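# Slide shelf into red-labelled rack level with bottles upright

## Task

Carry the removable shelf to the height of the wall-rack slot that has red labels and slide it all the way in. Every bottle must finish upright on that shelf, and everything must stay in place without the robot holding it. Finally, open the grippers and move the arms away.

## Robot and tools

Robot: two arms on one table, left_arm and right_arm. Each has six revolute joints and a parallel two-finger gripper, plus a camera on the wrist. Base positions in the scene frame: left_arm at (-0.046, +0.263, 0) m, turned slightly (quat_wxyz +0.998, 0, 0, -0.066); right_arm at (+0.047, -0.326, 0) m (quat_wxyz +0.998, 0, 0, +0.055).

Scene frame: origin on the table surface midway between the arms, +x out across the table, +z up, +y toward left_arm. The names left and right refer to arms, not to image sides.

Tool execute_actions, argument actions: a list holding nothing, one action, or one wait. An empty list commands nothing, just reports the state and includes the camera pictures. An action is {"rows": [...], "steps": n} with n from 5 to 15 (default 15); each control step lasts 1/30 s, one row is used per step, and the final row repeats if rows run out. A wait is {"steps": n} with n up to 300; it sends nothing and returns after that many steps have passed since the previous result, counting the time spent writing the reply. Optional pictures: true adds camera images to any result. A refused call moves nothing.

Each row is exactly 14 numbers covering both arms, even if only one moves: left_arm waist, shoulder, elbow, wrist pitch, wrist yaw, wrist roll, opening, then the same seven for right_arm. The joint numbers are absolute target angles in radians (the same values the Joint positions line shows), not offsets. Stated ranges per arm: waist -2.618 to 3.054, shoulder 0.000 to 3.142, elbow 0.000 to 3.142, wrist pitch -1.571 to 1.571, wrist yaw -1.571 to 1.571, wrist roll -2.094 to 2.094. The true stops may sit up to 0.036 rad either way. A target beyond a range end by more than 0.036 rad, and further out than the current angle, gets the call refused; one beyond the true stop is clipped there, and the result may then print "joint sent to its limit" (possibly about an earlier action still running). Opening is a scale from -1 (closed) to +1 (fully open, pad gap 0.087 m).

Motion limits: per step each joint target is held near the measured angle, within 0.202 rad (waist), 0.258 (shoulder), 0.238 (elbow), 0.573 (wrist pitch), 0.522 (wrist yaw and roll). If the targets would place a gripper more than 70 mm from where it is, all that arm's targets are pulled back proportionally. So large moves take several actions. Friction can leave a joint about 0.031 rad short, and very small changes may not move it at all.

Timing: a result is produced 5 steps before its action finishes; those steps run while the next reply is written, and the next action begins after them. Between calls the arms keep heading to the last row sent, until everything has nearly stopped or a step is HELD; then only a new action moves them further. Fingers already in motion keep going.

Result lines: the state line `left_arm: …` | `right_arm: …` gives each gripper's end_effector_position (m) and end_effector_quat_wxyz in the scene frame. That point lies between the finger pads, just under 1 cm behind the tips; fingers point along the gripper's +z and close along its y. Reported positions drift from the truth, more when reaching far. Joint positions and Joint velocities list each arm's joints (rad, rad/s) and then the pad gap (m, m/s). grip_measured is the measured opening on the command scale; each gripper's reading may be off by about 1 mm. Joint torques give the drive output per joint (offset, scaled, noisy; nonzero with no contact). "joint command not followed" means a clearance check altered or blocked some joint targets; the rest of the row still ran. HELD marks steps where part or all of a row was not sent. MOTOR HOT appears from 75 °C; OVER-TEMPERATURE FAULT reports an arm stopped (at 90 °C for 10 s; at 100 °C the arm goes limp and drops what it holds). Holding loads, even while replying, heats motors.

Gripping: fingers go to the commanded opening. To hold something, command about 0.02 below grip_measured for a firm grip, less for a light one. Pads push about 20 N at most; closing fast can squeeze harder or bounce open.

Tool zoom_image: camera (cam_head_left, cam_head_right, cam_left_wrist, cam_right_wrist) and region [x0, y0, x1, y1] in pixels of that camera's latest 672x504 image, top-left origin, at most 504 by 504. It returns an enlarged view. Calibration (intrinsics K, distortion, T_world_to_cam) is supplied per camera; it can be off by a few degrees and millimetres, and wrist camera poses follow the reported joints.

Tool read_manual: optional section "licences"; returns licence text only, no motion.

Tool finished_scene: scene, the number of the current scene. Answering without any tool call ends everything.

Avoid: knocking anything off the table (fails the task), letting the arms collide or press on each other, dropping or slamming objects, tipping bottles, and shoving hard. Brief outside tugs on held parts or nudges to loose objects may occur. Smooth, efficient motion is preferred.

Each tool is called after ">>>" as name(argument=value, ...) on one line, values as JSON.

## Session

>>> execute_actions(actions=[])

Scene clock: 0.00 s of 6000.00 s.
left_arm: end_effector_position=(+0.3322, +0.2108, +0.3590) grip_measured=+1.000 end_effector_quat_wxyz=(+0.706, +0.046, +0.705, -0.055) | right_arm: end_effector_position=(+0.4292, -0.2775, +0.3533) grip_measured=+0.991 end_effector_quat_wxyz=(+0.702, -0.047, +0.710, +0.043)
Joint positions: left_arm=[ 0.002  1.044  1.037  0.009  0.013 -0.012  0.087] | right_arm=[ 0.014  1.057  1.034  0.011 -0.004 -0.005  0.087]
Joint velocities: left_arm=[-0.012  0.012 -0.017 -0.051 -0.022 -0.022  0.   ] | right_arm=[ 0.002  0.002  0.007  0.066  0.037 -0.022 -0.   ]
Joint torques (N m, as the arm reports them, + toward a larger angle): no reading

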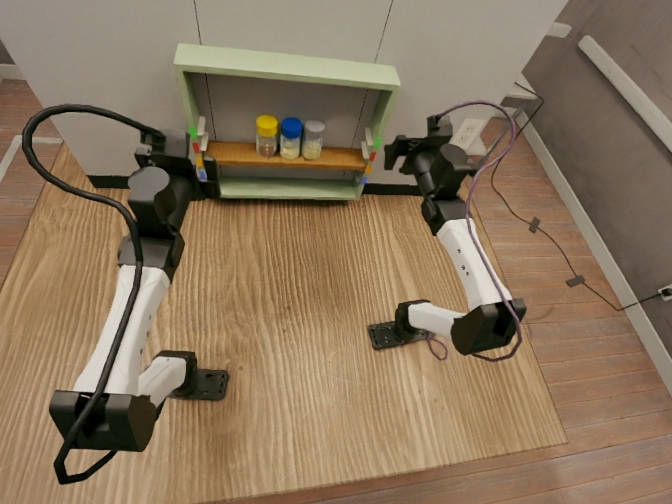

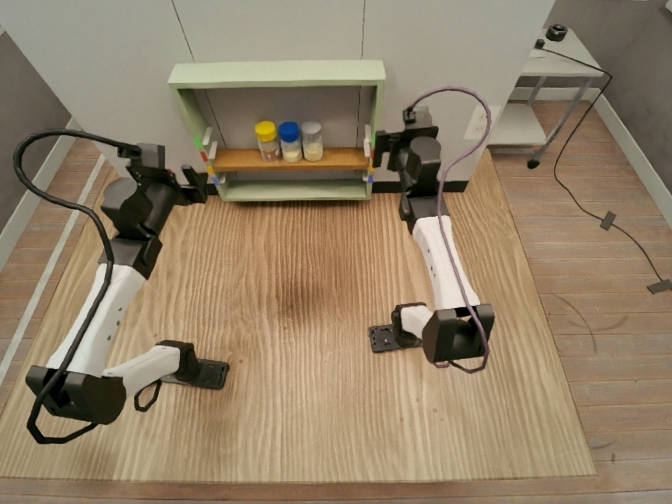

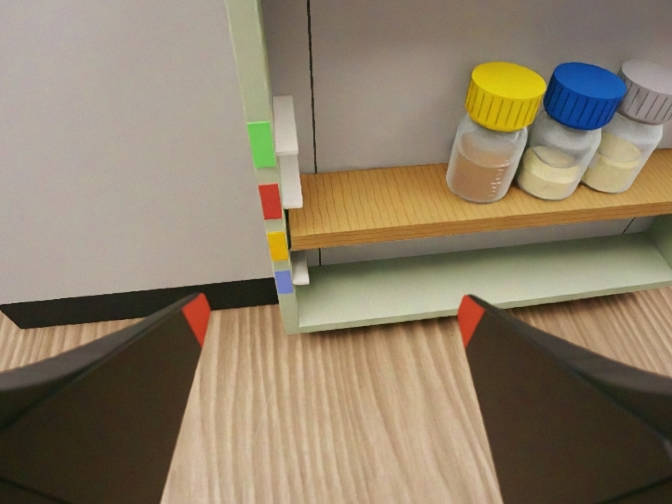

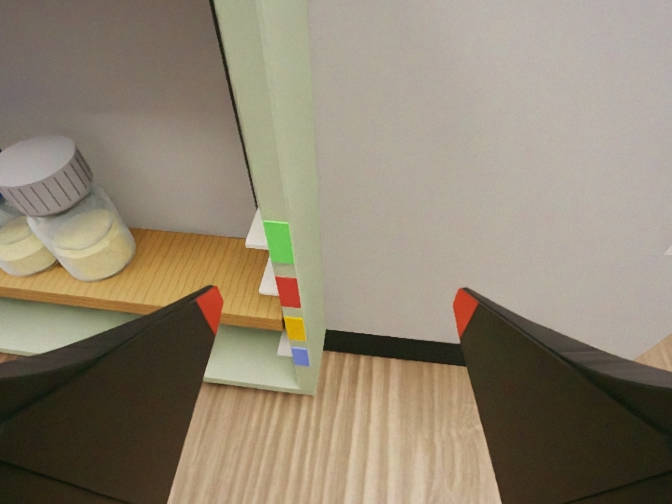

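>>> zoom_image(camera="cam_head_left", region=[160, 30, 410, 217])

>>> zoom_image(camera="cam_head_right", region=[160, 30, 410, 217])

>>> zoom_image(camera="cam_left_wrist", region=[220, 60, 420, 350])

>>> zoom_image(camera="cam_right_wrist", region=[180, 180, 380, 410])

Region (160, 30, 410, 217) of cam_head_left's 672x504 image, scaled by 2.016, with more detail than that image has; it fills the top 377 rows of this view, and the rest is white.

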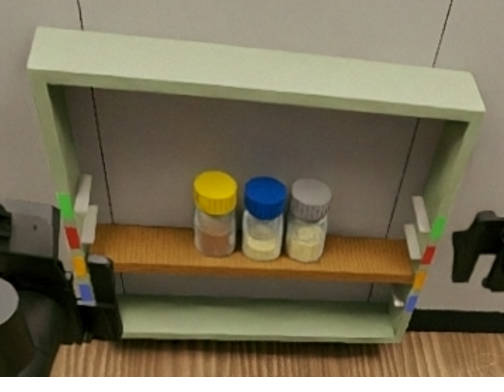

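Region (160, 30, 410, 217) of cam_head_right's 672x504 image, scaled by 2.016, with more detail than that image has; it fills the top 377 rows of this view, and the rest is white.

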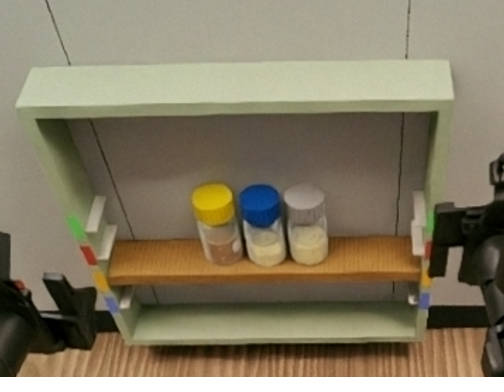

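Region (220, 60, 420, 350) of cam_left_wrist's 672x504 image, scaled by 1.738, with more detail than that image has; it fills the left 348 columns of this view, and the rest is white.

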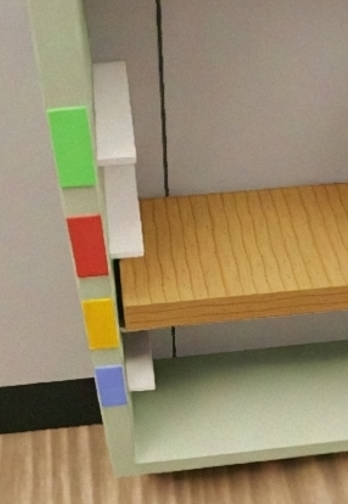

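Region (180, 180, 380, 410) of cam_right_wrist's 672x504 image, scaled by 2.191, with more detail than that image has; it fills the left 438 columns of this view, and the rest is white.

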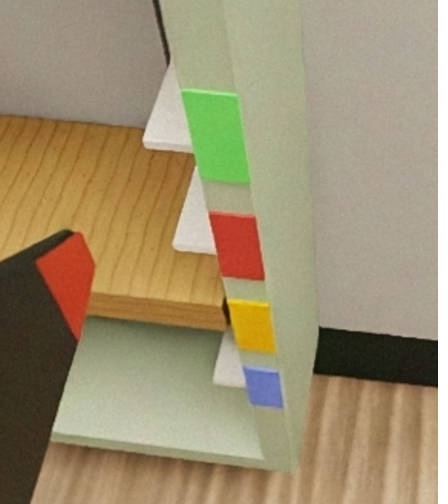

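>>> execute_actions(actions=[{"rows":[[-0.005,1.07,1.02,0.05,0,-0.08,1,0.03,1.075,1.01,0.05,0.02,0.07,1],[-0.012,1.10,1.005,0.10,-0.015,-0.16,1,0.055,1.10,0.98,0.10,0.05,0.15,1],[-0.02,1.14,0.99,0.16,-0.03,-0.26,1,0.085,1.125,0.95,0.16,0.09,0.25,1],[-0.03,1.19,0.97,0.23,-0.05,-0.37,1,0.12,1.16,0.91,0.23,0.135,0.36,1],[-0.042,1.24,0.95,0.30,-0.07,-0.48,1,0.155,1.195,0.875,0.305,0.18,0.47,1],[-0.054,1.29,0.93,0.37,-0.095,-0.59,1,0.19,1.23,0.84,0.38,0.225,0.58,1],[-0.066,1.345,0.91,0.445,-0.12,-0.71,1,0.225,1.265,0.80,0.455,0.27,0.70,1],[-0.078,1.40,0.89,0.52,-0.143,-0.83,1,0.26,1.30,0.76,0.53,0.315,0.82,1],[-0.09,1.455,0.87,0.595,-0.165,-0.95,1,0.30,1.34,0.72,0.605,0.36,0.94,1],[-0.102,1.51,0.845,0.67,-0.19,-1.07,1,0.335,1.375,0.685,0.68,0.405,1.06,1],[-0.114,1.565,0.825,0.745,-0.21,-1.19,1,0.37,1.41,0.645,0.76,0.45,1.18,1],[-0.126,1.62,0.80,0.82,-0.235,-1.30,1,0.41,1.445,0.605,0.835,0.495,1.30,1],[-0.138,1.67,0.78,0.89,-0.255,-1.41,1,0.44,1.48,0.57,0.905,0.54,1.41,1],[-0.147,1.71,0.765,0.95,-0.273,-1.50,1,0.47,1.51,0.54,0.965,0.575,1.50,1],[-0.154,1.744,0.751,0.993,-0.286,-1.571,1,0.492,1.531,0.517,1.014,0.602,1.571,1]]}])

>>> execute_actions(actions=[{"steps":25}], pictures=true)

Scene clock: 5.20 s of 6000.00 s.
left_arm: end_effector_position=(+0.4089, +0.1616, +0.2761) grip_measured=+1.000 end_effector_quat_wxyz=(+0.650, -0.183, +0.696, -0.246) | right_arm: end_effector_position=(+0.4611, -0.1825, +0.2433) grip_measured=+0.991 end_effector_quat_wxyz=(+0.631, +0.166, +0.718, +0.242)
Joint positions: left_arm=[-0.072  1.382  0.925  0.422 -0.099 -0.623  0.087] | right_arm=[0.262 1.298 0.784 0.426 0.233 0.614 0.087]
Joint velocities: left_arm=[-0.354  1.873 -0.73   1.81  -0.549 -2.747  0.   ] | right_arm=[ 1.062  1.302 -1.287  1.663  1.092  2.791  0.   ]
Joint torques (N m, as the arm reports them, + toward a larger angle): left_arm=[-0.32 -4.78  4.63  1.47  0.    0.09] | right_arm=[ 0.92 -4.93  6.73  1.97  0.12 -0.12]
Steps of this call (steps 1 to 90: nothing new was sent; then 1.87 s passed at rest; steps 91 to 100: the first 10 steps of this action). Readings (joint positions):
91: left_arm=[0.002 1.044 1.037 0.011 0.012 -0.020] | right_arm=[0.014 1.057 1.034 0.013 -0.002 0.004]
92: left_arm=[0.001 1.048 1.036 0.024 0.009 -0.043] | right_arm=[0.020 1.060 1.030 0.028 0.006 0.027]
94: left_arm=[-0.008 1.081 1.028 0.089 -0.006 -0.131] | right_arm=[0.057 1.080 1.002 0.098 0.042 0.116]
98: left_arm=[-0.048 1.257 0.972 0.300 -0.061 -0.429] | right_arm=[0.189 1.208 0.871 0.312 0.160 0.421]
100: the state above

Scene clock: 6.03 s of 6000.00 s.
left_arm: end_effector_position=(+0.4398, +0.1300, +0.1851) grip_measured=+1.000 end_effector_quat_wxyz=(+0.495, -0.502, +0.517, -0.485) | right_arm: end_effector_position=(+0.4412, -0.1331, +0.1947) grip_measured=+0.991 end_effector_quat_wxyz=(+0.501, +0.495, +0.514, +0.491)
Joint positions: left_arm=[-0.151  1.761  0.745  0.975 -0.277 -1.557  0.087] | right_arm=[0.487 1.539 0.522 0.997 0.589 1.554 0.087]
Joint velocities: left_arm=[-0.002 -0.002  0.002 -0.022 -0.022  0.022  0.   ] | right_arm=[-0.007 -0.022 -0.012 -0.007  0.007  0.051 -0.   ]
Joint torques (N m, as the arm reports them, + toward a larger angle): left_arm=[ 0.2  -9.65  6.07  1.84 -0.05  0.07] | right_arm=[ 0.35 -6.05  6.38  1.9   0.12 -0.07]
Kept back: nothing.
Steps of this call (steps 1 to 5: the last 5 steps of your previous action; steps 6 to 25: the robot went on to your last target). Readings (joint positions):
1: left_arm=[-0.084 1.447 0.899 0.483 -0.119 -0.721] | right_arm=[0.299 1.344 0.739 0.483 0.272 0.712]
2: left_arm=[-0.097 1.512 0.871 0.544 -0.139 -0.819] | right_arm=[0.336 1.386 0.694 0.542 0.311 0.809]
4: left_arm=[-0.121 1.633 0.818 0.661 -0.179 -1.016] | right_arm=[0.408 1.462 0.612 0.661 0.391 1.004]
8: left_arm=[-0.150 1.768 0.749 0.804 -0.233 -1.334] | right_arm=[0.487 1.539 0.523 0.824 0.502 1.325]
25: the state above
camera_calibration (this result's frames):
cam_left_wrist: T_world_to_cam=[[0.0466806, -0.0219826, 0.998668, -0.205483], [-0.776005, -0.630329, 0.022398, 0.436322], [0.628997, -0.776017, -0.0464828, -0.026496], [0, 0, 0, 1]] pos_world=[0.364846, 0.249948, 0.194205]
cam_right_wrist: T_world_to_cam=[[-0.00683151, -0.0248811, -0.999667, 0.194612], [-0.773171, 0.634111, -0.010499, 0.449353], [0.634161, 0.772841, -0.0235693, -0.0339815], [0, 0, 0, 1]] pos_world=[0.370306, -0.253835, 0.198464]

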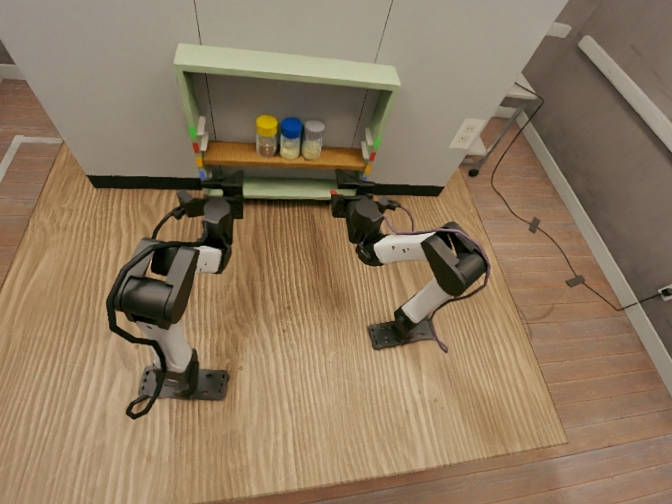

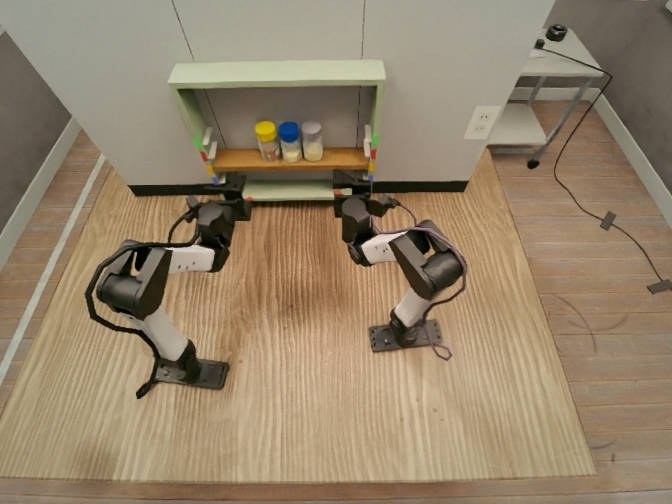

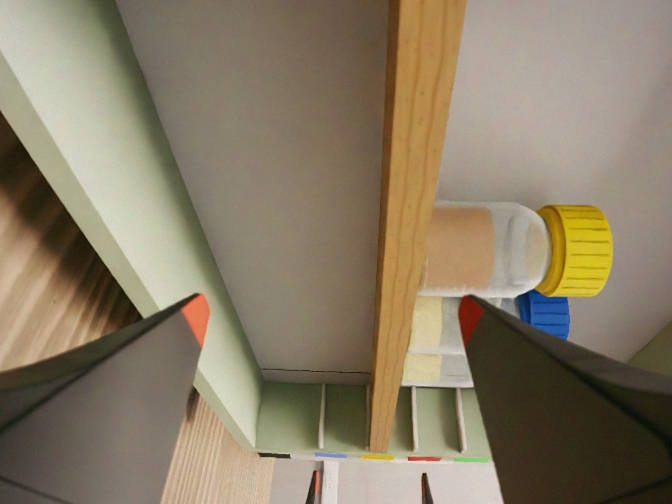

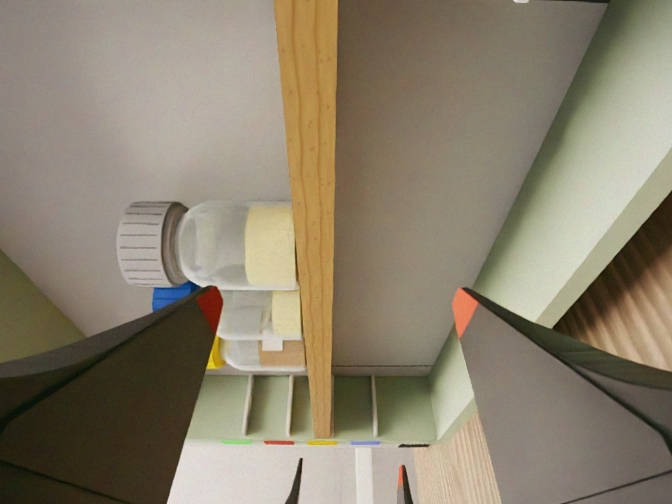

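>>> execute_actions(actions=[{"rows":[[-0.153,1.744,0.765,0.99,-0.284,-1.575,0.95,0.488,1.533,0.525,1.014,0.598,1.575,0.95],[-0.151,1.746,0.78,0.985,-0.282,-1.58,0.9,0.483,1.537,0.535,1.013,0.593,1.58,0.9],[-0.149,1.75,0.795,0.98,-0.28,-1.585,0.85,0.477,1.543,0.547,1.011,0.587,1.585,0.85],[-0.147,1.755,0.81,0.974,-0.278,-1.585,0.8,0.471,1.55,0.559,1.009,0.581,1.587,0.8],[-0.145,1.761,0.825,0.968,-0.276,-1.585,0.75,0.465,1.558,0.571,1.006,0.575,1.587,0.75],[-0.143,1.768,0.84,0.962,-0.274,-1.585,0.7,0.459,1.566,0.583,1.003,0.569,1.587,0.7],[-0.141,1.775,0.855,0.955,-0.272,-1.585,0.7,0.453,1.574,0.595,1.0,0.563,1.587,0.7],[-0.138,1.783,0.87,0.948,-0.27,-1.585,0.7,0.447,1.582,0.607,0.997,0.557,1.587,0.7],[-0.136,1.791,0.884,0.941,-0.268,-1.585,0.7,0.442,1.59,0.619,0.994,0.552,1.587,0.7],[-0.134,1.799,0.898,0.934,-0.266,-1.585,0.7,0.437,1.598,0.631,0.991,0.547,1.587,0.7],[-0.132,1.806,0.911,0.928,-0.264,-1.585,0.7,0.432,1.605,0.642,0.988,0.542,1.587,0.7],[-0.129,1.813,0.924,0.922,-0.261,-1.585,0.7,0.427,1.612,0.652,0.986,0.537,1.587,0.7],[-0.127,1.82,0.936,0.916,-0.259,-1.585,0.7,0.422,1.619,0.662,0.984,0.532,1.587,0.7],[-0.125,1.826,0.947,0.911,-0.257,-1.585,0.7,0.417,1.625,0.672,0.982,0.527,1.587,0.7],[-0.123,1.832,0.958,0.907,-0.255,-1.585,0.7,0.413,1.63,0.68,0.98,0.523,1.587,0.7]]}])

>>> execute_actions(actions=[{"steps":14}], pictures=true)

Scene clock: 7.40 s of 6000.00 s.
left_arm: end_effector_position=(+0.4576, +0.1267, +0.2278) grip_measured=+0.700 end_effector_quat_wxyz=(+0.507, -0.492, +0.484, -0.517) | right_arm: end_effector_position=(+0.4584, -0.1351, +0.2109) grip_measured=+0.700 end_effector_quat_wxyz=(+0.503, +0.501, +0.492, +0.504)
Joint positions: left_arm=[-0.147  1.765  0.852  0.963 -0.277 -1.575  0.074] | right_arm=[0.457 1.57  0.587 1.    0.575 1.572 0.074]
Joint velocities: left_arm=[ 0.051  0.11   0.466 -0.007 -0.051  0.022 -0.001] | right_arm=[-0.149  0.208  0.354 -0.022 -0.139 -0.037  0.   ]
Joint torques (N m, as the arm reports them, + toward a larger angle): left_arm=[ 1.23 -6.7   7.02  1.43  0.12  0.01] | right_arm=[-0.93 -4.65  8.58  1.71 -0.11 -0.02]
Steps of this call (steps 1 to 30: the robot went on to your last target; step 31: nothing new was sent; steps 32 to 41: the first 10 steps of this action). Readings (joint positions):
32: left_arm=[-0.151 1.761 0.745 0.978 -0.278 -1.563] | right_arm=[0.487 1.539 0.522 1.000 0.591 1.559]
33: left_arm=[-0.151 1.761 0.745 0.978 -0.278 -1.565] | right_arm=[0.487 1.539 0.522 1.000 0.591 1.560]
35: left_arm=[-0.151 1.761 0.756 0.973 -0.278 -1.569] | right_arm=[0.487 1.539 0.523 1.000 0.591 1.565]
39: left_arm=[-0.150 1.761 0.818 0.965 -0.278 -1.573] | right_arm=[0.469 1.555 0.561 1.000 0.583 1.570]
41: the state above

Scene clock: 7.87 s of 6000.00 s.
left_arm: end_effector_position=(+0.4769, +0.1284, +0.2261) grip_measured=+0.700 end_effector_quat_wxyz=(+0.505, -0.496, +0.488, -0.511) | right_arm: end_effector_position=(+0.4769, -0.1343, +0.2195) grip_measured=+0.700 end_effector_quat_wxyz=(+0.503, +0.498, +0.486, +0.512)
Joint positions: left_arm=[-0.13   1.818  0.933  0.918 -0.264 -1.576  0.074] | right_arm=[0.423 1.617 0.656 0.995 0.537 1.574 0.074]
Joint velocities: left_arm=[-0.017 -0.002  0.002 -0.007  0.022 -0.037  0.001] | right_arm=[-0.007 -0.007 -0.002  0.022 -0.007 -0.007  0.   ]
Joint torques (N m, as the arm reports them, + toward a larger angle): left_arm=[ 1.24 -8.26  7.99  1.64  0.1   0.02] | right_arm=[-0.96 -5.21  8.92  1.62 -0.09 -0.05]
Kept back: nothing.
Steps of this call (steps 1 to 5: the last 5 steps of your previous action; steps 6 to 14: the robot went on to your last target). Readings (joint positions):
1: left_arm=[-0.144 1.770 0.868 0.961 -0.275 -1.575] | right_arm=[0.451 1.578 0.599 1.000 0.571 1.572]
2: left_arm=[-0.142 1.777 0.883 0.958 -0.274 -1.575] | right_arm=[0.446 1.586 0.611 1.000 0.567 1.573]
4: left_arm=[-0.136 1.793 0.907 0.950 -0.271 -1.575] | right_arm=[0.436 1.601 0.632 0.999 0.558 1.573]
8: left_arm=[-0.130 1.816 0.933 0.930 -0.266 -1.576] | right_arm=[0.423 1.617 0.656 0.997 0.544 1.574]
14: the state above
camera_calibration (this result's frames):
cam_left_wrist: T_world_to_cam=[[-0.0233909, 0.0168357, 0.999585, -0.219927], [-0.771899, -0.635702, -0.00735596, 0.468718], [0.635314, -0.771751, 0.0278651, -0.0695857], [0, 0, 0, 1]] pos_world=[0.400868, 0.247965, 0.225222]
cam_right_wrist: T_world_to_cam=[[0.0399642, 0.0248378, -0.998892, 0.203839], [-0.764878, 0.64401, -0.0145881, 0.476239], [0.642935, 0.764614, 0.0447352, -0.0753527], [0, 0, 0, 1]] pos_world=[0.404565, -0.25415, 0.213931]

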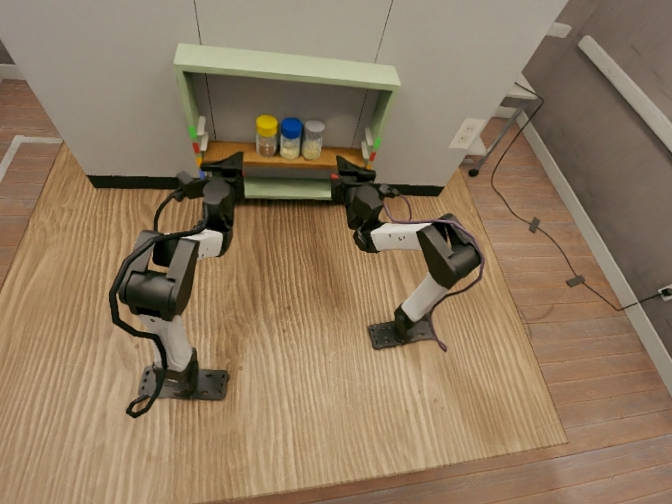

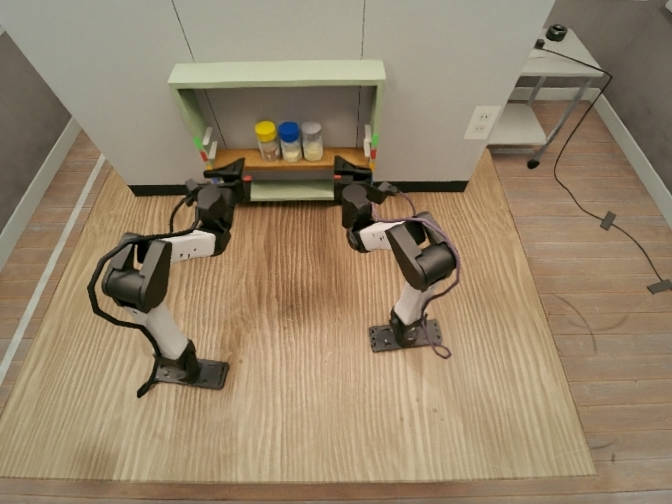

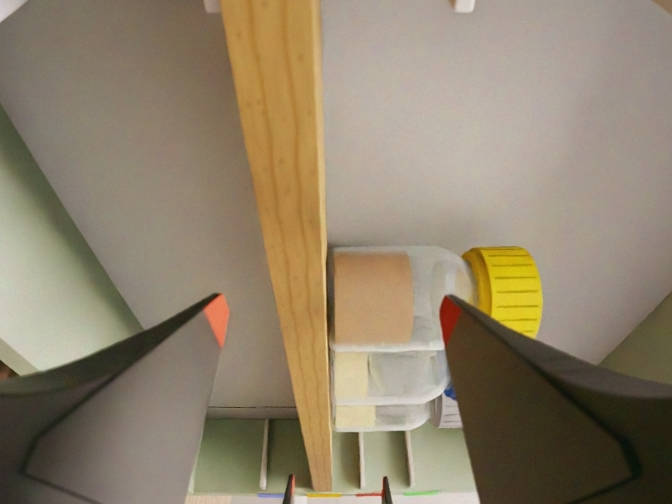

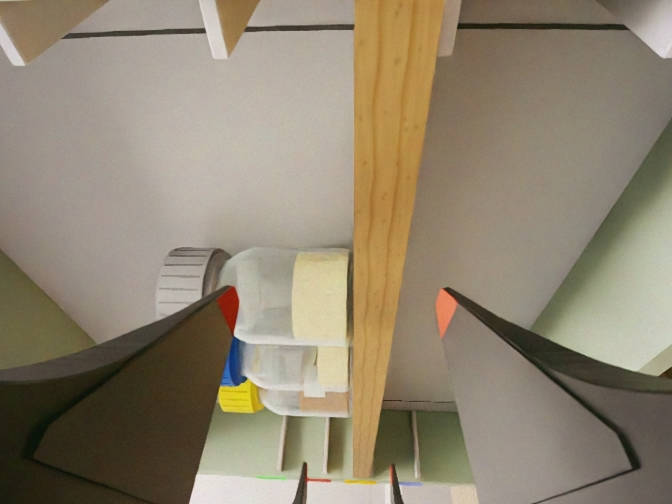

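>>> execute_actions(actions=[{"rows":[[-0.122,1.84,0.964,0.9,-0.253,-1.58,0.68,0.41,1.638,0.685,0.975,0.52,1.58,0.68],[-0.12,1.85,0.973,0.893,-0.251,-1.58,0.66,0.406,1.648,0.692,0.97,0.515,1.58,0.66],[-0.118,1.861,0.985,0.886,-0.249,-1.58,0.64,0.401,1.659,0.701,0.966,0.51,1.58,0.64],[-0.116,1.872,0.998,0.88,-0.246,-1.58,0.62,0.396,1.67,0.711,0.963,0.505,1.58,0.62],[-0.113,1.883,1.012,0.875,-0.243,-1.58,0.6,0.391,1.681,0.722,0.961,0.5,1.58,0.6],[-0.11,1.893,1.026,0.87,-0.24,-1.58,0.6,0.386,1.692,0.733,0.959,0.494,1.58,0.6],[-0.108,1.903,1.04,0.865,-0.238,-1.58,0.6,0.381,1.703,0.744,0.957,0.489,1.58,0.6],[-0.105,1.913,1.054,0.86,-0.235,-1.58,0.6,0.376,1.713,0.755,0.956,0.484,1.58,0.6],[-0.103,1.923,1.068,0.856,-0.233,-1.58,0.6,0.371,1.723,0.766,0.955,0.479,1.58,0.6],[-0.1,1.932,1.081,0.852,-0.23,-1.58,0.6,0.366,1.733,0.777,0.953,0.474,1.58,0.6],[-0.098,1.941,1.094,0.848,-0.228,-1.58,0.6,0.361,1.743,0.788,0.952,0.469,1.58,0.6],[-0.096,1.95,1.107,0.844,-0.226,-1.58,0.6,0.356,1.752,0.798,0.951,0.464,1.58,0.6],[-0.094,1.958,1.119,0.84,-0.224,-1.58,0.6,0.352,1.76,0.807,0.95,0.459,1.58,0.6],[-0.092,1.965,1.129,0.837,-0.222,-1.58,0.6,0.348,1.767,0.815,0.949,0.455,1.58,0.6],[-0.09,1.97,1.137,0.835,-0.22,-1.58,0.6,0.345,1.773,0.821,0.948,0.452,1.58,0.6]]}])

>>> execute_actions(actions=[{"steps":18}], pictures=true)

Scene clock: 9.23 s of 6000.00 s.
left_arm: end_effector_position=(+0.5016, +0.1285, +0.2180) grip_measured=+0.600 end_effector_quat_wxyz=(+0.501, -0.500, +0.495, -0.504) | right_arm: end_effector_position=(+0.5015, -0.1345, +0.2082) grip_measured=+0.600 end_effector_quat_wxyz=(+0.502, +0.502, +0.496, +0.500)
Joint positions: left_arm=[-0.113  1.902  1.034  0.879 -0.247 -1.576  0.07 ] | right_arm=[0.386 1.704 0.734 0.975 0.504 1.574 0.07 ]
Joint velocities: left_arm=[ 0.09   0.3    0.388 -0.095 -0.007  0.022 -0.   ] | right_arm=[-0.134  0.276  0.32  -0.081 -0.125  0.007  0.   ]
Joint torques (N m, as the arm reports them, + toward a larger angle): left_arm=[ 1.1  -9.32  7.76  1.62  0.09  0.08] | right_arm=[-1.11 -6.27  8.97  1.73 -0.11 -0.13]
Steps of this call (steps 1 to 30: the robot went on to your last target; step 31: nothing new was sent; steps 32 to 41: the first 10 steps of this action). Readings (joint positions):
32: left_arm=[-0.130 1.818 0.933 0.915 -0.262 -1.576] | right_arm=[0.423 1.618 0.656 0.994 0.534 1.574]
33: left_arm=[-0.130 1.820 0.935 0.913 -0.262 -1.576] | right_arm=[0.423 1.620 0.658 0.994 0.533 1.574]
35: left_arm=[-0.128 1.834 0.953 0.907 -0.260 -1.576] | right_arm=[0.417 1.636 0.671 0.990 0.528 1.574]
39: left_arm=[-0.119 1.880 1.007 0.890 -0.252 -1.576] | right_arm=[0.396 1.683 0.712 0.980 0.513 1.574]
41: the state above

Scene clock: 9.83 s of 6000.00 s.
left_arm: end_effector_position=(+0.5194, +0.1301, +0.2151) grip_measured=+0.600 end_effector_quat_wxyz=(+0.498, -0.501, +0.499, -0.502) | right_arm: end_effector_position=(+0.5197, -0.1345, +0.2051) grip_measured=+0.600 end_effector_quat_wxyz=(+0.499, +0.501, +0.500, +0.500)
Joint positions: left_arm=[-0.097  1.956  1.112  0.844 -0.228 -1.576  0.07 ] | right_arm=[0.355 1.761 0.796 0.963 0.464 1.574 0.07 ]
Joint velocities: left_arm=[ 0.002  0.007  0.012  0.022 -0.066  0.066 -0.001] | right_arm=[ 0.007 -0.012  0.007 -0.007  0.022 -0.051 -0.   ]
Joint torques (N m, as the arm reports them, + toward a larger angle): left_arm=[ 1.06 -9.68  8.11  1.61  0.08  0.07] | right_arm=[-0.93 -6.5   8.95  1.71 -0.1  -0.11]
Kept back: nothing.
Steps of this call (steps 1 to 5: the last 5 steps of your previous action; steps 6 to 18: the robot went on to your last target). Readings (joint positions):
1: left_arm=[-0.110 1.912 1.047 0.875 -0.245 -1.576] | right_arm=[0.381 1.715 0.745 0.973 0.500 1.574]
2: left_arm=[-0.107 1.922 1.060 0.870 -0.243 -1.576] | right_arm=[0.376 1.725 0.756 0.971 0.495 1.574]
4: left_arm=[-0.103 1.939 1.085 0.861 -0.239 -1.576] | right_arm=[0.366 1.742 0.776 0.968 0.485 1.574]
8: left_arm=[-0.097 1.956 1.111 0.850 -0.232 -1.576] | right_arm=[0.355 1.760 0.796 0.965 0.472 1.574]
18: the state above
camera_calibration (this result's frames):
cam_left_wrist: T_world_to_cam=[[0.00757746, 0.00851674, 0.999935, -0.223019], [-0.773534, -0.633655, 0.0112588, 0.499073], [0.63371, -0.773569, 0.00178649, -0.088222], [0, 0, 0, 1]] pos_world=[0.443647, 0.249894, 0.217544]
cam_right_wrist: T_world_to_cam=[[0.00801359, 0.00620612, -0.999949, 0.20199], [-0.768087, 0.640342, -0.00218121, 0.507495], [0.640296, 0.768065, 0.00989828, -0.0930805], [0, 0, 0, 1]] pos_world=[0.44778, -0.254732, 0.204007]

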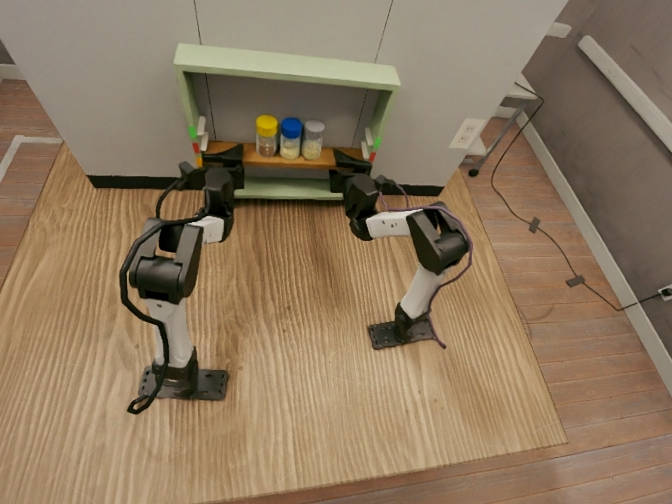

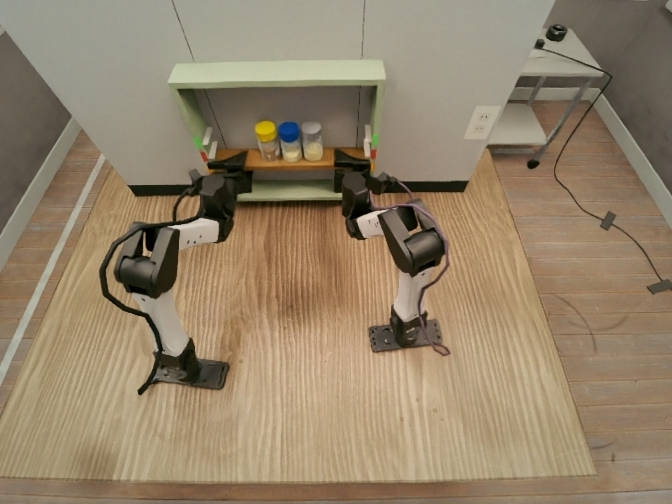

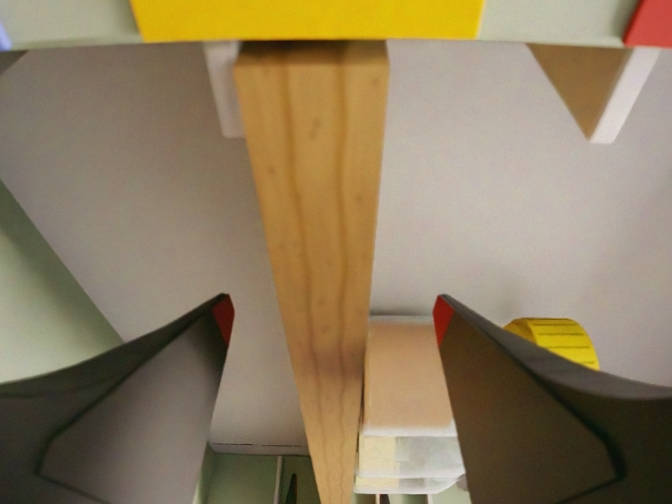

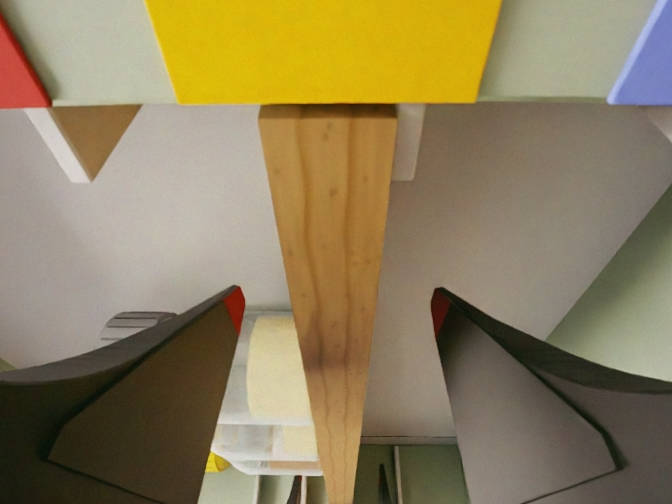

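>>> execute_actions(actions=[{"rows":[[-0.089,1.974,1.143,0.833,-0.219,-1.58,0.5,0.343,1.777,0.826,0.947,0.45,1.58,0.5],[-0.088,1.979,1.151,0.83,-0.218,-1.58,0.4,0.341,1.782,0.832,0.946,0.448,1.58,0.4],[-0.087,1.985,1.16,0.827,-0.217,-1.58,0.3,0.339,1.787,0.839,0.944,0.446,1.58,0.3],[-0.086,1.991,1.169,0.824,-0.216,-1.58,0.2,0.336,1.792,0.846,0.943,0.443,1.58,0.2],[-0.085,1.996,1.177,0.822,-0.215,-1.58,0.1,0.334,1.797,0.853,0.942,0.441,1.58,0.1],[-0.084,2.001,1.184,0.82,-0.214,-1.58,0,0.332,1.802,0.859,0.941,0.439,1.58,0],[-0.084,2.001,1.184,0.82,-0.214,-1.58,-0.1,0.332,1.802,0.859,0.941,0.439,1.58,-0.1],[-0.084,2.001,1.184,0.82,-0.214,-1.58,-0.2,0.332,1.802,0.859,0.941,0.439,1.58,-0.2],[-0.084,2.001,1.184,0.82,-0.214,-1.58,-0.27,0.332,1.802,0.859,0.941,0.439,1.58,-0.27],[-0.084,2.001,1.184,0.82,-0.214,-1.58,-0.33,0.332,1.802,0.859,0.941,0.439,1.58,-0.33],[-0.084,2.001,1.184,0.82,-0.214,-1.58,-0.38,0.332,1.802,0.859,0.941,0.439,1.58,-0.38]]}])

>>> execute_actions(actions=[{"steps":8}], pictures=true)

Scene clock: 11.00 s of 6000.00 s.
left_arm: end_effector_position=(+0.5293, +0.1300, +0.2170) grip_measured=-0.297 end_effector_quat_wxyz=(+0.499, -0.500, +0.497, -0.503) | right_arm: end_effector_position=(+0.5296, -0.1345, +0.2074) grip_measured=-0.297 end_effector_quat_wxyz=(+0.500, +0.500, +0.498, +0.502)
Joint positions: left_arm=[-0.091  1.986  1.159  0.832 -0.223 -1.576  0.031] | right_arm=[0.342 1.789 0.835 0.958 0.453 1.574 0.031]
Joint velocities: left_arm=[ 0.002  0.002 -0.017 -0.037 -0.022  0.007 -0.058] | right_arm=[-0.007  0.012 -0.007 -0.139  0.007  0.022 -0.057]
Joint torques (N m, as the arm reports them, + toward a larger angle): left_arm=[ 0.93 -9.89  8.22  1.63  0.09  0.09] | right_arm=[-0.91 -6.67  8.95  1.72 -0.07 -0.09]
Steps of this call (steps 1 to 15: the robot went on to your last target; steps 16 to 25: nothing new was sent; steps 26 to 35: the first 10 steps of this action). Readings (joint positions):
26: left_arm=[-0.097 1.956 1.112 0.843 -0.228 -1.576] | right_arm=[0.355 1.761 0.796 0.963 0.463 1.574]
27: left_arm=[-0.097 1.957 1.114 0.842 -0.228 -1.576] | right_arm=[0.355 1.762 0.797 0.962 0.462 1.574]
29: left_arm=[-0.096 1.965 1.128 0.839 -0.227 -1.576] | right_arm=[0.353 1.770 0.808 0.961 0.460 1.574]
33: left_arm=[-0.093 1.984 1.157 0.834 -0.224 -1.576] | right_arm=[0.344 1.787 0.833 0.959 0.454 1.574]
35: the state above

Scene clock: 11.27 s of 6000.00 s.
left_arm: end_effector_position=(+0.5294, +0.1301, +0.2157) grip_measured=-0.380 end_effector_quat_wxyz=(+0.498, -0.501, +0.499, -0.502) | right_arm: end_effector_position=(+0.5295, -0.1341, +0.2070) grip_measured=-0.380 end_effector_quat_wxyz=(+0.499, +0.500, +0.499, +0.502)
Joint positions: left_arm=[-0.091  1.987  1.159  0.829 -0.222 -1.576  0.027] | right_arm=[0.342 1.789 0.835 0.956 0.451 1.574 0.027]
Joint velocities: left_arm=[ 0.017 -0.002 -0.002  0.051 -0.051 -0.066 -0.   ] | right_arm=[ 0.002  0.007  0.012  0.007 -0.007 -0.022 -0.   ]
Joint torques (N m, as the arm reports them, + toward a larger angle): left_arm=[ 1.07 -9.95  8.14  1.63  0.11  0.09] | right_arm=[-1.03 -6.82  8.94  1.68 -0.08 -0.11]
Kept back: nothing.
Steps of this call (steps 1 to 5: the last 5 steps of your previous action; steps 6 to 8: the robot went on to your last target). Readings (joint positions):
1: left_arm=[-0.091 1.986 1.159 0.831 -0.223 -1.576] | right_arm=[0.342 1.789 0.835 0.957 0.452 1.574]
2: left_arm=[-0.091 1.987 1.159 0.830 -0.223 -1.576] | right_arm=[0.342 1.789 0.835 0.957 0.452 1.574]
4: left_arm=[-0.091 1.987 1.159 0.829 -0.222 -1.576] | right_arm=[0.342 1.789 0.835 0.957 0.451 1.574]
8: the state above
camera_calibration (this result's frames):
cam_left_wrist: T_world_to_cam=[[0.00646483, 0.00876754, 0.999941, -0.223194], [-0.773788, -0.633357, 0.010556, 0.507085], [0.633412, -0.77381, 0.00268967, -0.0945993], [0, 0, 0, 1]] pos_world=[0.453739, 0.249921, 0.218082]
cam_right_wrist: T_world_to_cam=[[0.0124542, 0.00840935, -0.999887, 0.20178], [-0.768561, 0.639763, -0.0041923, 0.515386], [0.639655, 0.768526, 0.0144308, -0.100283], [0, 0, 0, 1]] pos_world=[0.457739, -0.254351, 0.205365]

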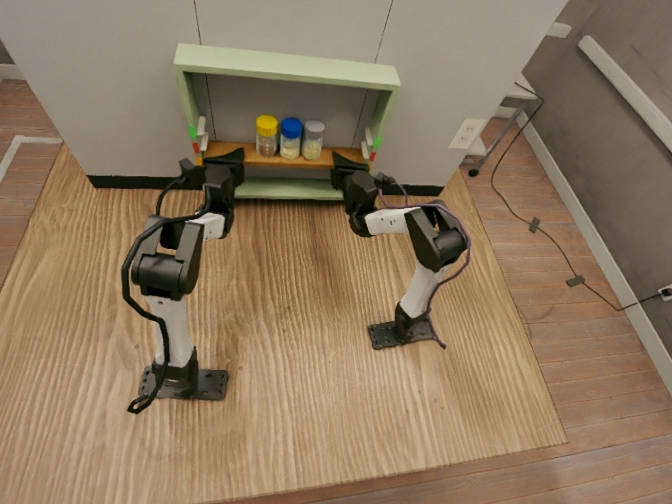

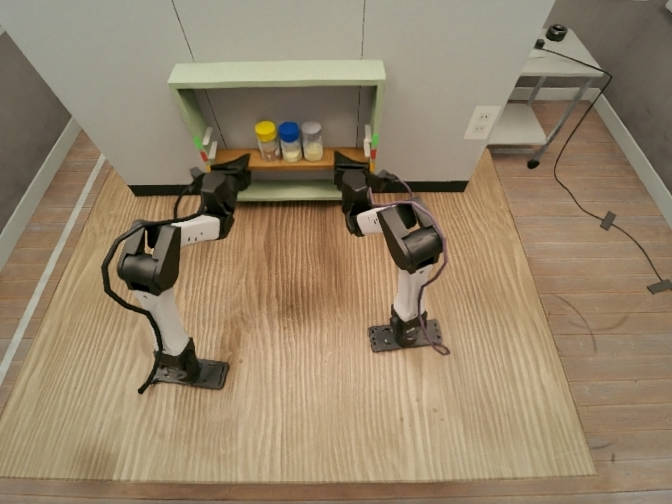

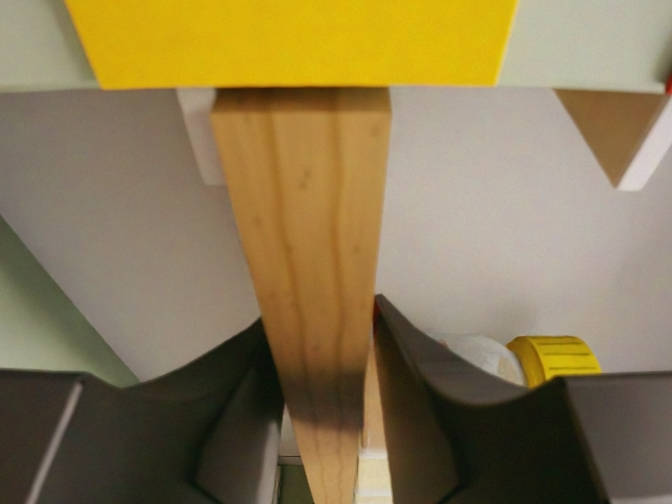

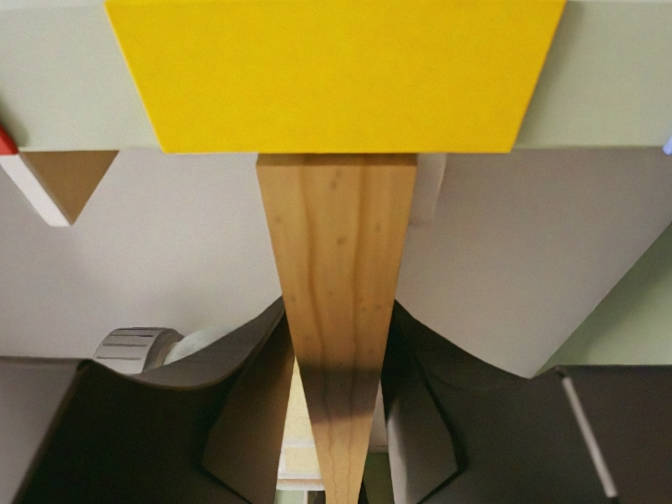

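>>> execute_actions(actions=[{"rows":[[-0.084,2.001,1.184,0.817,-0.214,-1.58,-0.41,0.332,1.802,0.859,0.941,0.439,1.58,-0.41],[-0.084,2.001,1.184,0.817,-0.214,-1.58,-0.44,0.332,1.802,0.859,0.941,0.439,1.58,-0.44],[-0.084,2.001,1.184,0.817,-0.214,-1.58,-0.47,0.332,1.802,0.859,0.941,0.439,1.58,-0.47],[-0.084,2.001,1.184,0.817,-0.214,-1.58,-0.495,0.332,1.802,0.859,0.941,0.439,1.58,-0.495],[-0.084,2.001,1.184,0.817,-0.214,-1.58,-0.52,0.332,1.802,0.859,0.941,0.439,1.58,-0.52],[-0.084,2.001,1.184,0.817,-0.214,-1.58,-0.54,0.332,1.802,0.859,0.941,0.439,1.58,-0.54],[-0.084,2.001,1.184,0.817,-0.214,-1.58,-0.56,0.332,1.802,0.859,0.941,0.439,1.58,-0.56],[-0.084,2.001,1.184,0.817,-0.214,-1.58,-0.575,0.332,1.802,0.859,0.941,0.439,1.58,-0.575],[-0.084,2.001,1.184,0.817,-0.214,-1.58,-0.59,0.332,1.802,0.859,0.941,0.439,1.58,-0.59],[-0.084,2.001,1.184,0.817,-0.214,-1.58,-0.605,0.332,1.802,0.859,0.941,0.439,1.58,-0.605],[-0.084,2.001,1.184,0.817,-0.214,-1.58,-0.62,0.332,1.802,0.859,0.941,0.439,1.58,-0.62],[-0.084,2.001,1.184,0.817,-0.214,-1.58,-0.635,0.332,1.802,0.859,0.941,0.439,1.58,-0.635]]}])

>>> execute_actions(actions=[{"steps":7}])

Scene clock: 12.20 s of 6000.00 s.
left_arm: end_effector_position=(+0.5294, +0.1300, +0.2148) grip_measured=-0.595 end_effector_quat_wxyz=(+0.497, -0.502, +0.500, -0.501) | right_arm: end_effector_position=(+0.5295, -0.1339, +0.2054) grip_measured=-0.597 end_effector_quat_wxyz=(+0.498, +0.501, +0.501, +0.500)
Joint positions: left_arm=[-0.091  1.987  1.159  0.825 -0.222 -1.577  0.018] | right_arm=[0.342 1.789 0.835 0.95  0.45  1.574 0.018]
Joint velocities: left_arm=[ 0.007  0.002  0.002 -0.081 -0.007 -0.095 -0.003] | right_arm=[ 0.012 -0.017 -0.002  0.007  0.022  0.007 -0.012]
Joint torques (N m, as the arm reports them, + toward a larger angle): left_arm=[  1.1  -10.02   8.06   1.61   0.12   0.17] | right_arm=[-1.02 -6.64  8.83  1.73 -0.13 -0.12]
Steps of this call (steps 1 to 15: the robot went on to your last target; steps 16 to 18: nothing new was sent; steps 19 to 28: the first 10 steps of this action). Readings (joint positions):
19: left_arm=[-0.091 1.987 1.159 0.828 -0.222 -1.576] | right_arm=[0.342 1.789 0.835 0.956 0.450 1.574]
20: left_arm=[-0.091 1.987 1.159 0.828 -0.222 -1.576] | right_arm=[0.342 1.789 0.835 0.956 0.450 1.574]
22: left_arm=[-0.091 1.987 1.159 0.826 -0.222 -1.576] | right_arm=[0.342 1.789 0.835 0.956 0.450 1.574]
26: left_arm=[-0.091 1.987 1.159 0.826 -0.222 -1.576] | right_arm=[0.342 1.789 0.835 0.952 0.450 1.574]
28: the state above

Scene clock: 12.43 s of 6000.00 s.
left_arm: end_effector_position=(+0.5294, +0.1300, +0.2149) grip_measured=-0.595 end_effector_quat_wxyz=(+0.497, -0.502, +0.499, -0.502) | right_arm: end_effector_position=(+0.5295, -0.1339, +0.2054) grip_measured=-0.609 end_effector_quat_wxyz=(+0.498, +0.500, +0.501, +0.500)
Joint positions: left_arm=[-0.091  1.987  1.159  0.825 -0.222 -1.579  0.018] | right_arm=[0.342 1.789 0.835 0.95  0.45  1.574 0.017]
Joint velocities: left_arm=[ 0.002 -0.002 -0.002 -0.037  0.022 -0.037 -0.001] | right_arm=[-0.007 -0.007  0.002 -0.037  0.022 -0.007 -0.001]
Joint torques (N m, as the arm reports them, + toward a larger angle): left_arm=[ 1.11 -9.97  8.12  1.63  0.12  0.11] | right_arm=[-1.01 -6.73  8.92  1.75 -0.1  -0.11]
Kept back: nothing.
Steps of this call (steps 1 to 5: the last 5 steps of your previous action; steps 6 to 7: the robot went on to your last target). Readings (joint positions):
1: left_arm=[-0.091 1.987 1.159 0.825 -0.222 -1.579] | right_arm=[0.342 1.789 0.835 0.950 0.450 1.574]
2: left_arm=[-0.091 1.987 1.159 0.825 -0.222 -1.579] | right_arm=[0.342 1.789 0.835 0.950 0.450 1.574]
4: left_arm=[-0.091 1.987 1.159 0.825 -0.222 -1.579] | right_arm=[0.342 1.789 0.835 0.950 0.450 1.574]
7: the state above

>>> execute_actions(actions=[{"rows":[[-0.086,1.99,1.185,0.82,-0.216,-1.58,-0.64,0.334,1.79,0.86,0.944,0.441,1.58,-0.65],[-0.088,1.98,1.186,0.823,-0.218,-1.58,-0.64,0.337,1.78,0.861,0.946,0.444,1.58,-0.65],[-0.09,1.974,1.187,0.825,-0.22,-1.58,-0.64,0.34,1.775,0.862,0.948,0.447,1.58,-0.65],[-0.091,1.972,1.188,0.825,-0.222,-1.58,-0.64,0.342,1.772,0.864,0.948,0.45,1.58,-0.65],[-0.091,1.97,1.189,0.825,-0.222,-1.58,-0.64,0.342,1.769,0.865,0.948,0.45,1.58,-0.65],[-0.091,1.968,1.19,0.825,-0.222,-1.58,-0.64,0.342,1.767,0.867,0.948,0.45,1.58,-0.65],[-0.091,1.966,1.191,0.825,-0.222,-1.58,-0.64,0.342,1.764,0.868,0.948,0.45,1.58,-0.65],[-0.091,1.964,1.192,0.825,-0.222,-1.58,-0.64,0.342,1.762,0.869,0.948,0.45,1.58,-0.65],[-0.091,1.962,1.193,0.825,-0.222,-1.58,-0.64,0.342,1.759,0.87,0.948,0.45,1.58,-0.65],[-0.091,1.96,1.194,0.825,-0.222,-1.58,-0.64,0.342,1.757,0.871,0.948,0.45,1.58,-0.65],[-0.091,1.958,1.195,0.825,-0.222,-1.58,-0.64,0.342,1.755,0.872,0.948,0.45,1.58,-0.65],[-0.091,1.956,1.196,0.825,-0.222,-1.58,-0.64,0.342,1.753,0.873,0.948,0.45,1.58,-0.65]]}])

>>> execute_actions(actions=[{"steps":12}])

Scene clock: 16.03 s of 6000.00 s.
left_arm: end_effector_position=(+0.5294, +0.1300, +0.2149) grip_measured=-0.595 end_effector_quat_wxyz=(+0.497, -0.502, +0.499, -0.502) | right_arm: end_effector_position=(+0.5291, -0.1341, +0.2058) grip_measured=-0.609 end_effector_quat_wxyz=(+0.498, +0.501, +0.502, +0.499)
Joint positions: left_arm=[-0.091  1.987  1.159  0.825 -0.222 -1.579  0.018] | right_arm=[0.342 1.784 0.835 0.942 0.45  1.574 0.017]
Joint velocities: left_arm=[-0.017 -0.022 -0.002  0.022 -0.022  0.037  0.001] | right_arm=[-0.027 -0.056 -0.012 -0.066  0.007  0.037 -0.   ]
Joint torques (N m, as the arm reports them, + toward a larger angle): left_arm=[  0.63 -13.26   8.85   1.7   -0.01   0.11] | right_arm=[-0.01 -9.3   9.93  2.01  0.03 -0.11]
Steps of this call (steps 1 to 15: the robot went on to your last target; steps 16 to 90: nothing new was sent; then 0.27 s passed at rest; steps 91 to 100: the first 10 steps of this action). Readings (joint positions):
91: left_arm=[-0.091 1.987 1.159 0.825 -0.222 -1.579] | right_arm=[0.342 1.789 0.835 0.950 0.450 1.574]
92: left_arm=[-0.091 1.987 1.159 0.825 -0.222 -1.579] | right_arm=[0.342 1.789 0.835 0.950 0.450 1.574]
94: left_arm=[-0.091 1.987 1.159 0.825 -0.222 -1.579] | right_arm=[0.342 1.789 0.835 0.950 0.450 1.574]
98: left_arm=[-0.091 1.987 1.159 0.825 -0.222 -1.579] | right_arm=[0.342 1.787 0.835 0.947 0.450 1.574]
100: the state above

Scene clock: 16.43 s of 6000.00 s.
left_arm: end_effector_position=(+0.5294, +0.1299, +0.2149) grip_measured=-0.595 end_effector_quat_wxyz=(+0.497, -0.502, +0.499, -0.502) | right_arm: end_effector_position=(+0.5286, -0.1343, +0.2060) grip_measured=-0.609 end_effector_quat_wxyz=(+0.497, +0.501, +0.504, +0.498)
Joint positions: left_arm=[-0.091  1.987  1.159  0.825 -0.221 -1.579  0.018] | right_arm=[0.342 1.779 0.835 0.933 0.45  1.574 0.017]
Joint velocities: left_arm=[-0.002 -0.017 -0.022 -0.037 -0.066 -0.066  0.   ] | right_arm=[-0.017 -0.002 -0.002  0.007 -0.007  0.037 -0.001]
Joint torques (N m, as the arm reports them, + toward a larger angle): left_arm=[  0.5  -13.57   8.98   1.71   0.02   0.11] | right_arm=[-0.02 -9.47 10.13  2.01  0.05 -0.12]
Kept back: nothing.
Steps of this call (steps 1 to 5: the last 5 steps of your previous action; steps 6 to 12: the robot went on to your last target). Readings (joint positions):
1: left_arm=[-0.091 1.987 1.159 0.825 -0.222 -1.579] | right_arm=[0.342 1.783 0.835 0.940 0.450 1.574]
2: left_arm=[-0.091 1.987 1.159 0.825 -0.221 -1.579] | right_arm=[0.342 1.781 0.835 0.938 0.450 1.574]
4: left_arm=[-0.091 1.987 1.159 0.825 -0.221 -1.579] | right_arm=[0.342 1.780 0.835 0.934 0.450 1.574]
8: left_arm=[-0.091 1.987 1.159 0.825 -0.221 -1.579] | right_arm=[0.342 1.779 0.835 0.933 0.450 1.574]
12: the state above

>>> execute_actions(actions=[{"rows":[[-0.091,1.954,1.198,0.831,-0.222,-1.58,-0.64,0.342,1.752,0.875,0.954,0.45,1.58,-0.65],[-0.091,1.952,1.2,0.837,-0.222,-1.58,-0.64,0.342,1.751,0.877,0.96,0.45,1.58,-0.65],[-0.091,1.95,1.202,0.843,-0.222,-1.58,-0.64,0.342,1.75,0.879,0.966,0.45,1.58,-0.65],[-0.091,1.948,1.204,0.849,-0.222,-1.58,-0.64,0.342,1.749,0.881,0.972,0.45,1.58,-0.65],[-0.091,1.946,1.206,0.855,-0.222,-1.58,-0.64,0.342,1.748,0.883,0.978,0.45,1.58,-0.65],[-0.091,1.944,1.208,0.861,-0.222,-1.58,-0.64,0.342,1.747,0.885,0.984,0.45,1.58,-0.65],[-0.091,1.942,1.21,0.867,-0.222,-1.58,-0.64,0.342,1.746,0.887,0.99,0.45,1.58,-0.65],[-0.091,1.94,1.212,0.873,-0.222,-1.58,-0.64,0.342,1.745,0.889,0.996,0.45,1.58,-0.65],[-0.091,1.938,1.214,0.879,-0.222,-1.58,-0.64,0.342,1.744,0.891,1.002,0.45,1.58,-0.65],[-0.091,1.936,1.216,0.885,-0.222,-1.58,-0.64,0.342,1.743,0.893,1.008,0.45,1.58,-0.65]]}])

>>> execute_actions(actions=[{"steps":10}])

Scene clock: 17.23 s of 6000.00 s.
left_arm: end_effector_position=(+0.5306, +0.1296, +0.2170) grip_measured=-0.595 end_effector_quat_wxyz=(+0.497, -0.502, +0.499, -0.502) | right_arm: end_effector_position=(+0.5298, -0.1340, +0.2075) grip_measured=-0.609 end_effector_quat_wxyz=(+0.497, +0.502, +0.503, +0.498)
Joint positions: left_arm=[-0.091  1.987  1.168  0.817 -0.221 -1.579  0.018] | right_arm=[0.342 1.779 0.842 0.926 0.451 1.574 0.017]
Joint velocities: left_arm=[-0.022  0.012  0.017 -0.007 -0.007 -0.037 -0.001] | right_arm=[ 0.002 -0.002  0.012  0.007 -0.007  0.022  0.001]
Joint torques (N m, as the arm reports them, + toward a larger angle): left_arm=[  0.49 -15.34   9.78   2.43   0.01   0.12] | right_arm=[ -0.01 -10.27  11.04   2.66   0.01  -0.12]
Steps of this call (steps 1 to 14: the robot went on to your last target; steps 15 to 24: the first 10 steps of this action). Readings (joint positions):
15: left_arm=[-0.091 1.987 1.160 0.825 -0.221 -1.579] | right_arm=[0.342 1.779 0.835 0.933 0.450 1.574]
16: left_arm=[-0.091 1.987 1.162 0.823 -0.221 -1.579] | right_arm=[0.342 1.779 0.836 0.932 0.450 1.574]
18: left_arm=[-0.091 1.987 1.164 0.820 -0.221 -1.579] | right_arm=[0.342 1.779 0.838 0.930 0.450 1.574]
22: left_arm=[-0.091 1.987 1.167 0.817 -0.221 -1.579] | right_arm=[0.342 1.779 0.841 0.927 0.451 1.574]
24: the state above

Scene clock: 17.57 s of 6000.00 s.
left_arm: end_effector_position=(+0.5307, +0.1296, +0.2169) grip_measured=-0.595 end_effector_quat_wxyz=(+0.497, -0.502, +0.499, -0.502) | right_arm: end_effector_position=(+0.5299, -0.1340, +0.2076) grip_measured=-0.609 end_effector_quat_wxyz=(+0.497, +0.502, +0.503, +0.497)
Joint positions: left_arm=[-0.091  1.987  1.169  0.815 -0.221 -1.579  0.018] | right_arm=[0.342 1.779 0.844 0.924 0.452 1.574 0.017]
Joint velocities: left_arm=[-0.007  0.007 -0.007  0.051 -0.037  0.051  0.001] | right_arm=[-0.002 -0.002  0.002  0.051 -0.081  0.022 -0.001]
Joint torques (N m, as the arm reports them, + toward a larger angle): left_arm=[  0.48 -15.24   9.72   2.39   0.02   0.11] | right_arm=[ -0.1  -10.18  10.97   2.67   0.03  -0.13]
Kept back: nothing.
Steps of this call (steps 1 to 5: the last 5 steps of your previous action; steps 6 to 10: the robot went on to your last target). Readings (joint positions):
1: left_arm=[-0.091 1.987 1.169 0.816 -0.221 -1.579] | right_arm=[0.342 1.779 0.843 0.925 0.451 1.574]
2: left_arm=[-0.091 1.987 1.169 0.815 -0.221 -1.579] | right_arm=[0.342 1.779 0.843 0.925 0.451 1.574]
4: left_arm=[-0.091 1.987 1.169 0.815 -0.221 -1.579] | right_arm=[0.342 1.779 0.843 0.924 0.452 1.574]
8: left_arm=[-0.091 1.987 1.169 0.815 -0.221 -1.579] | right_arm=[0.342 1.779 0.844 0.924 0.452 1.574]
10: the state above


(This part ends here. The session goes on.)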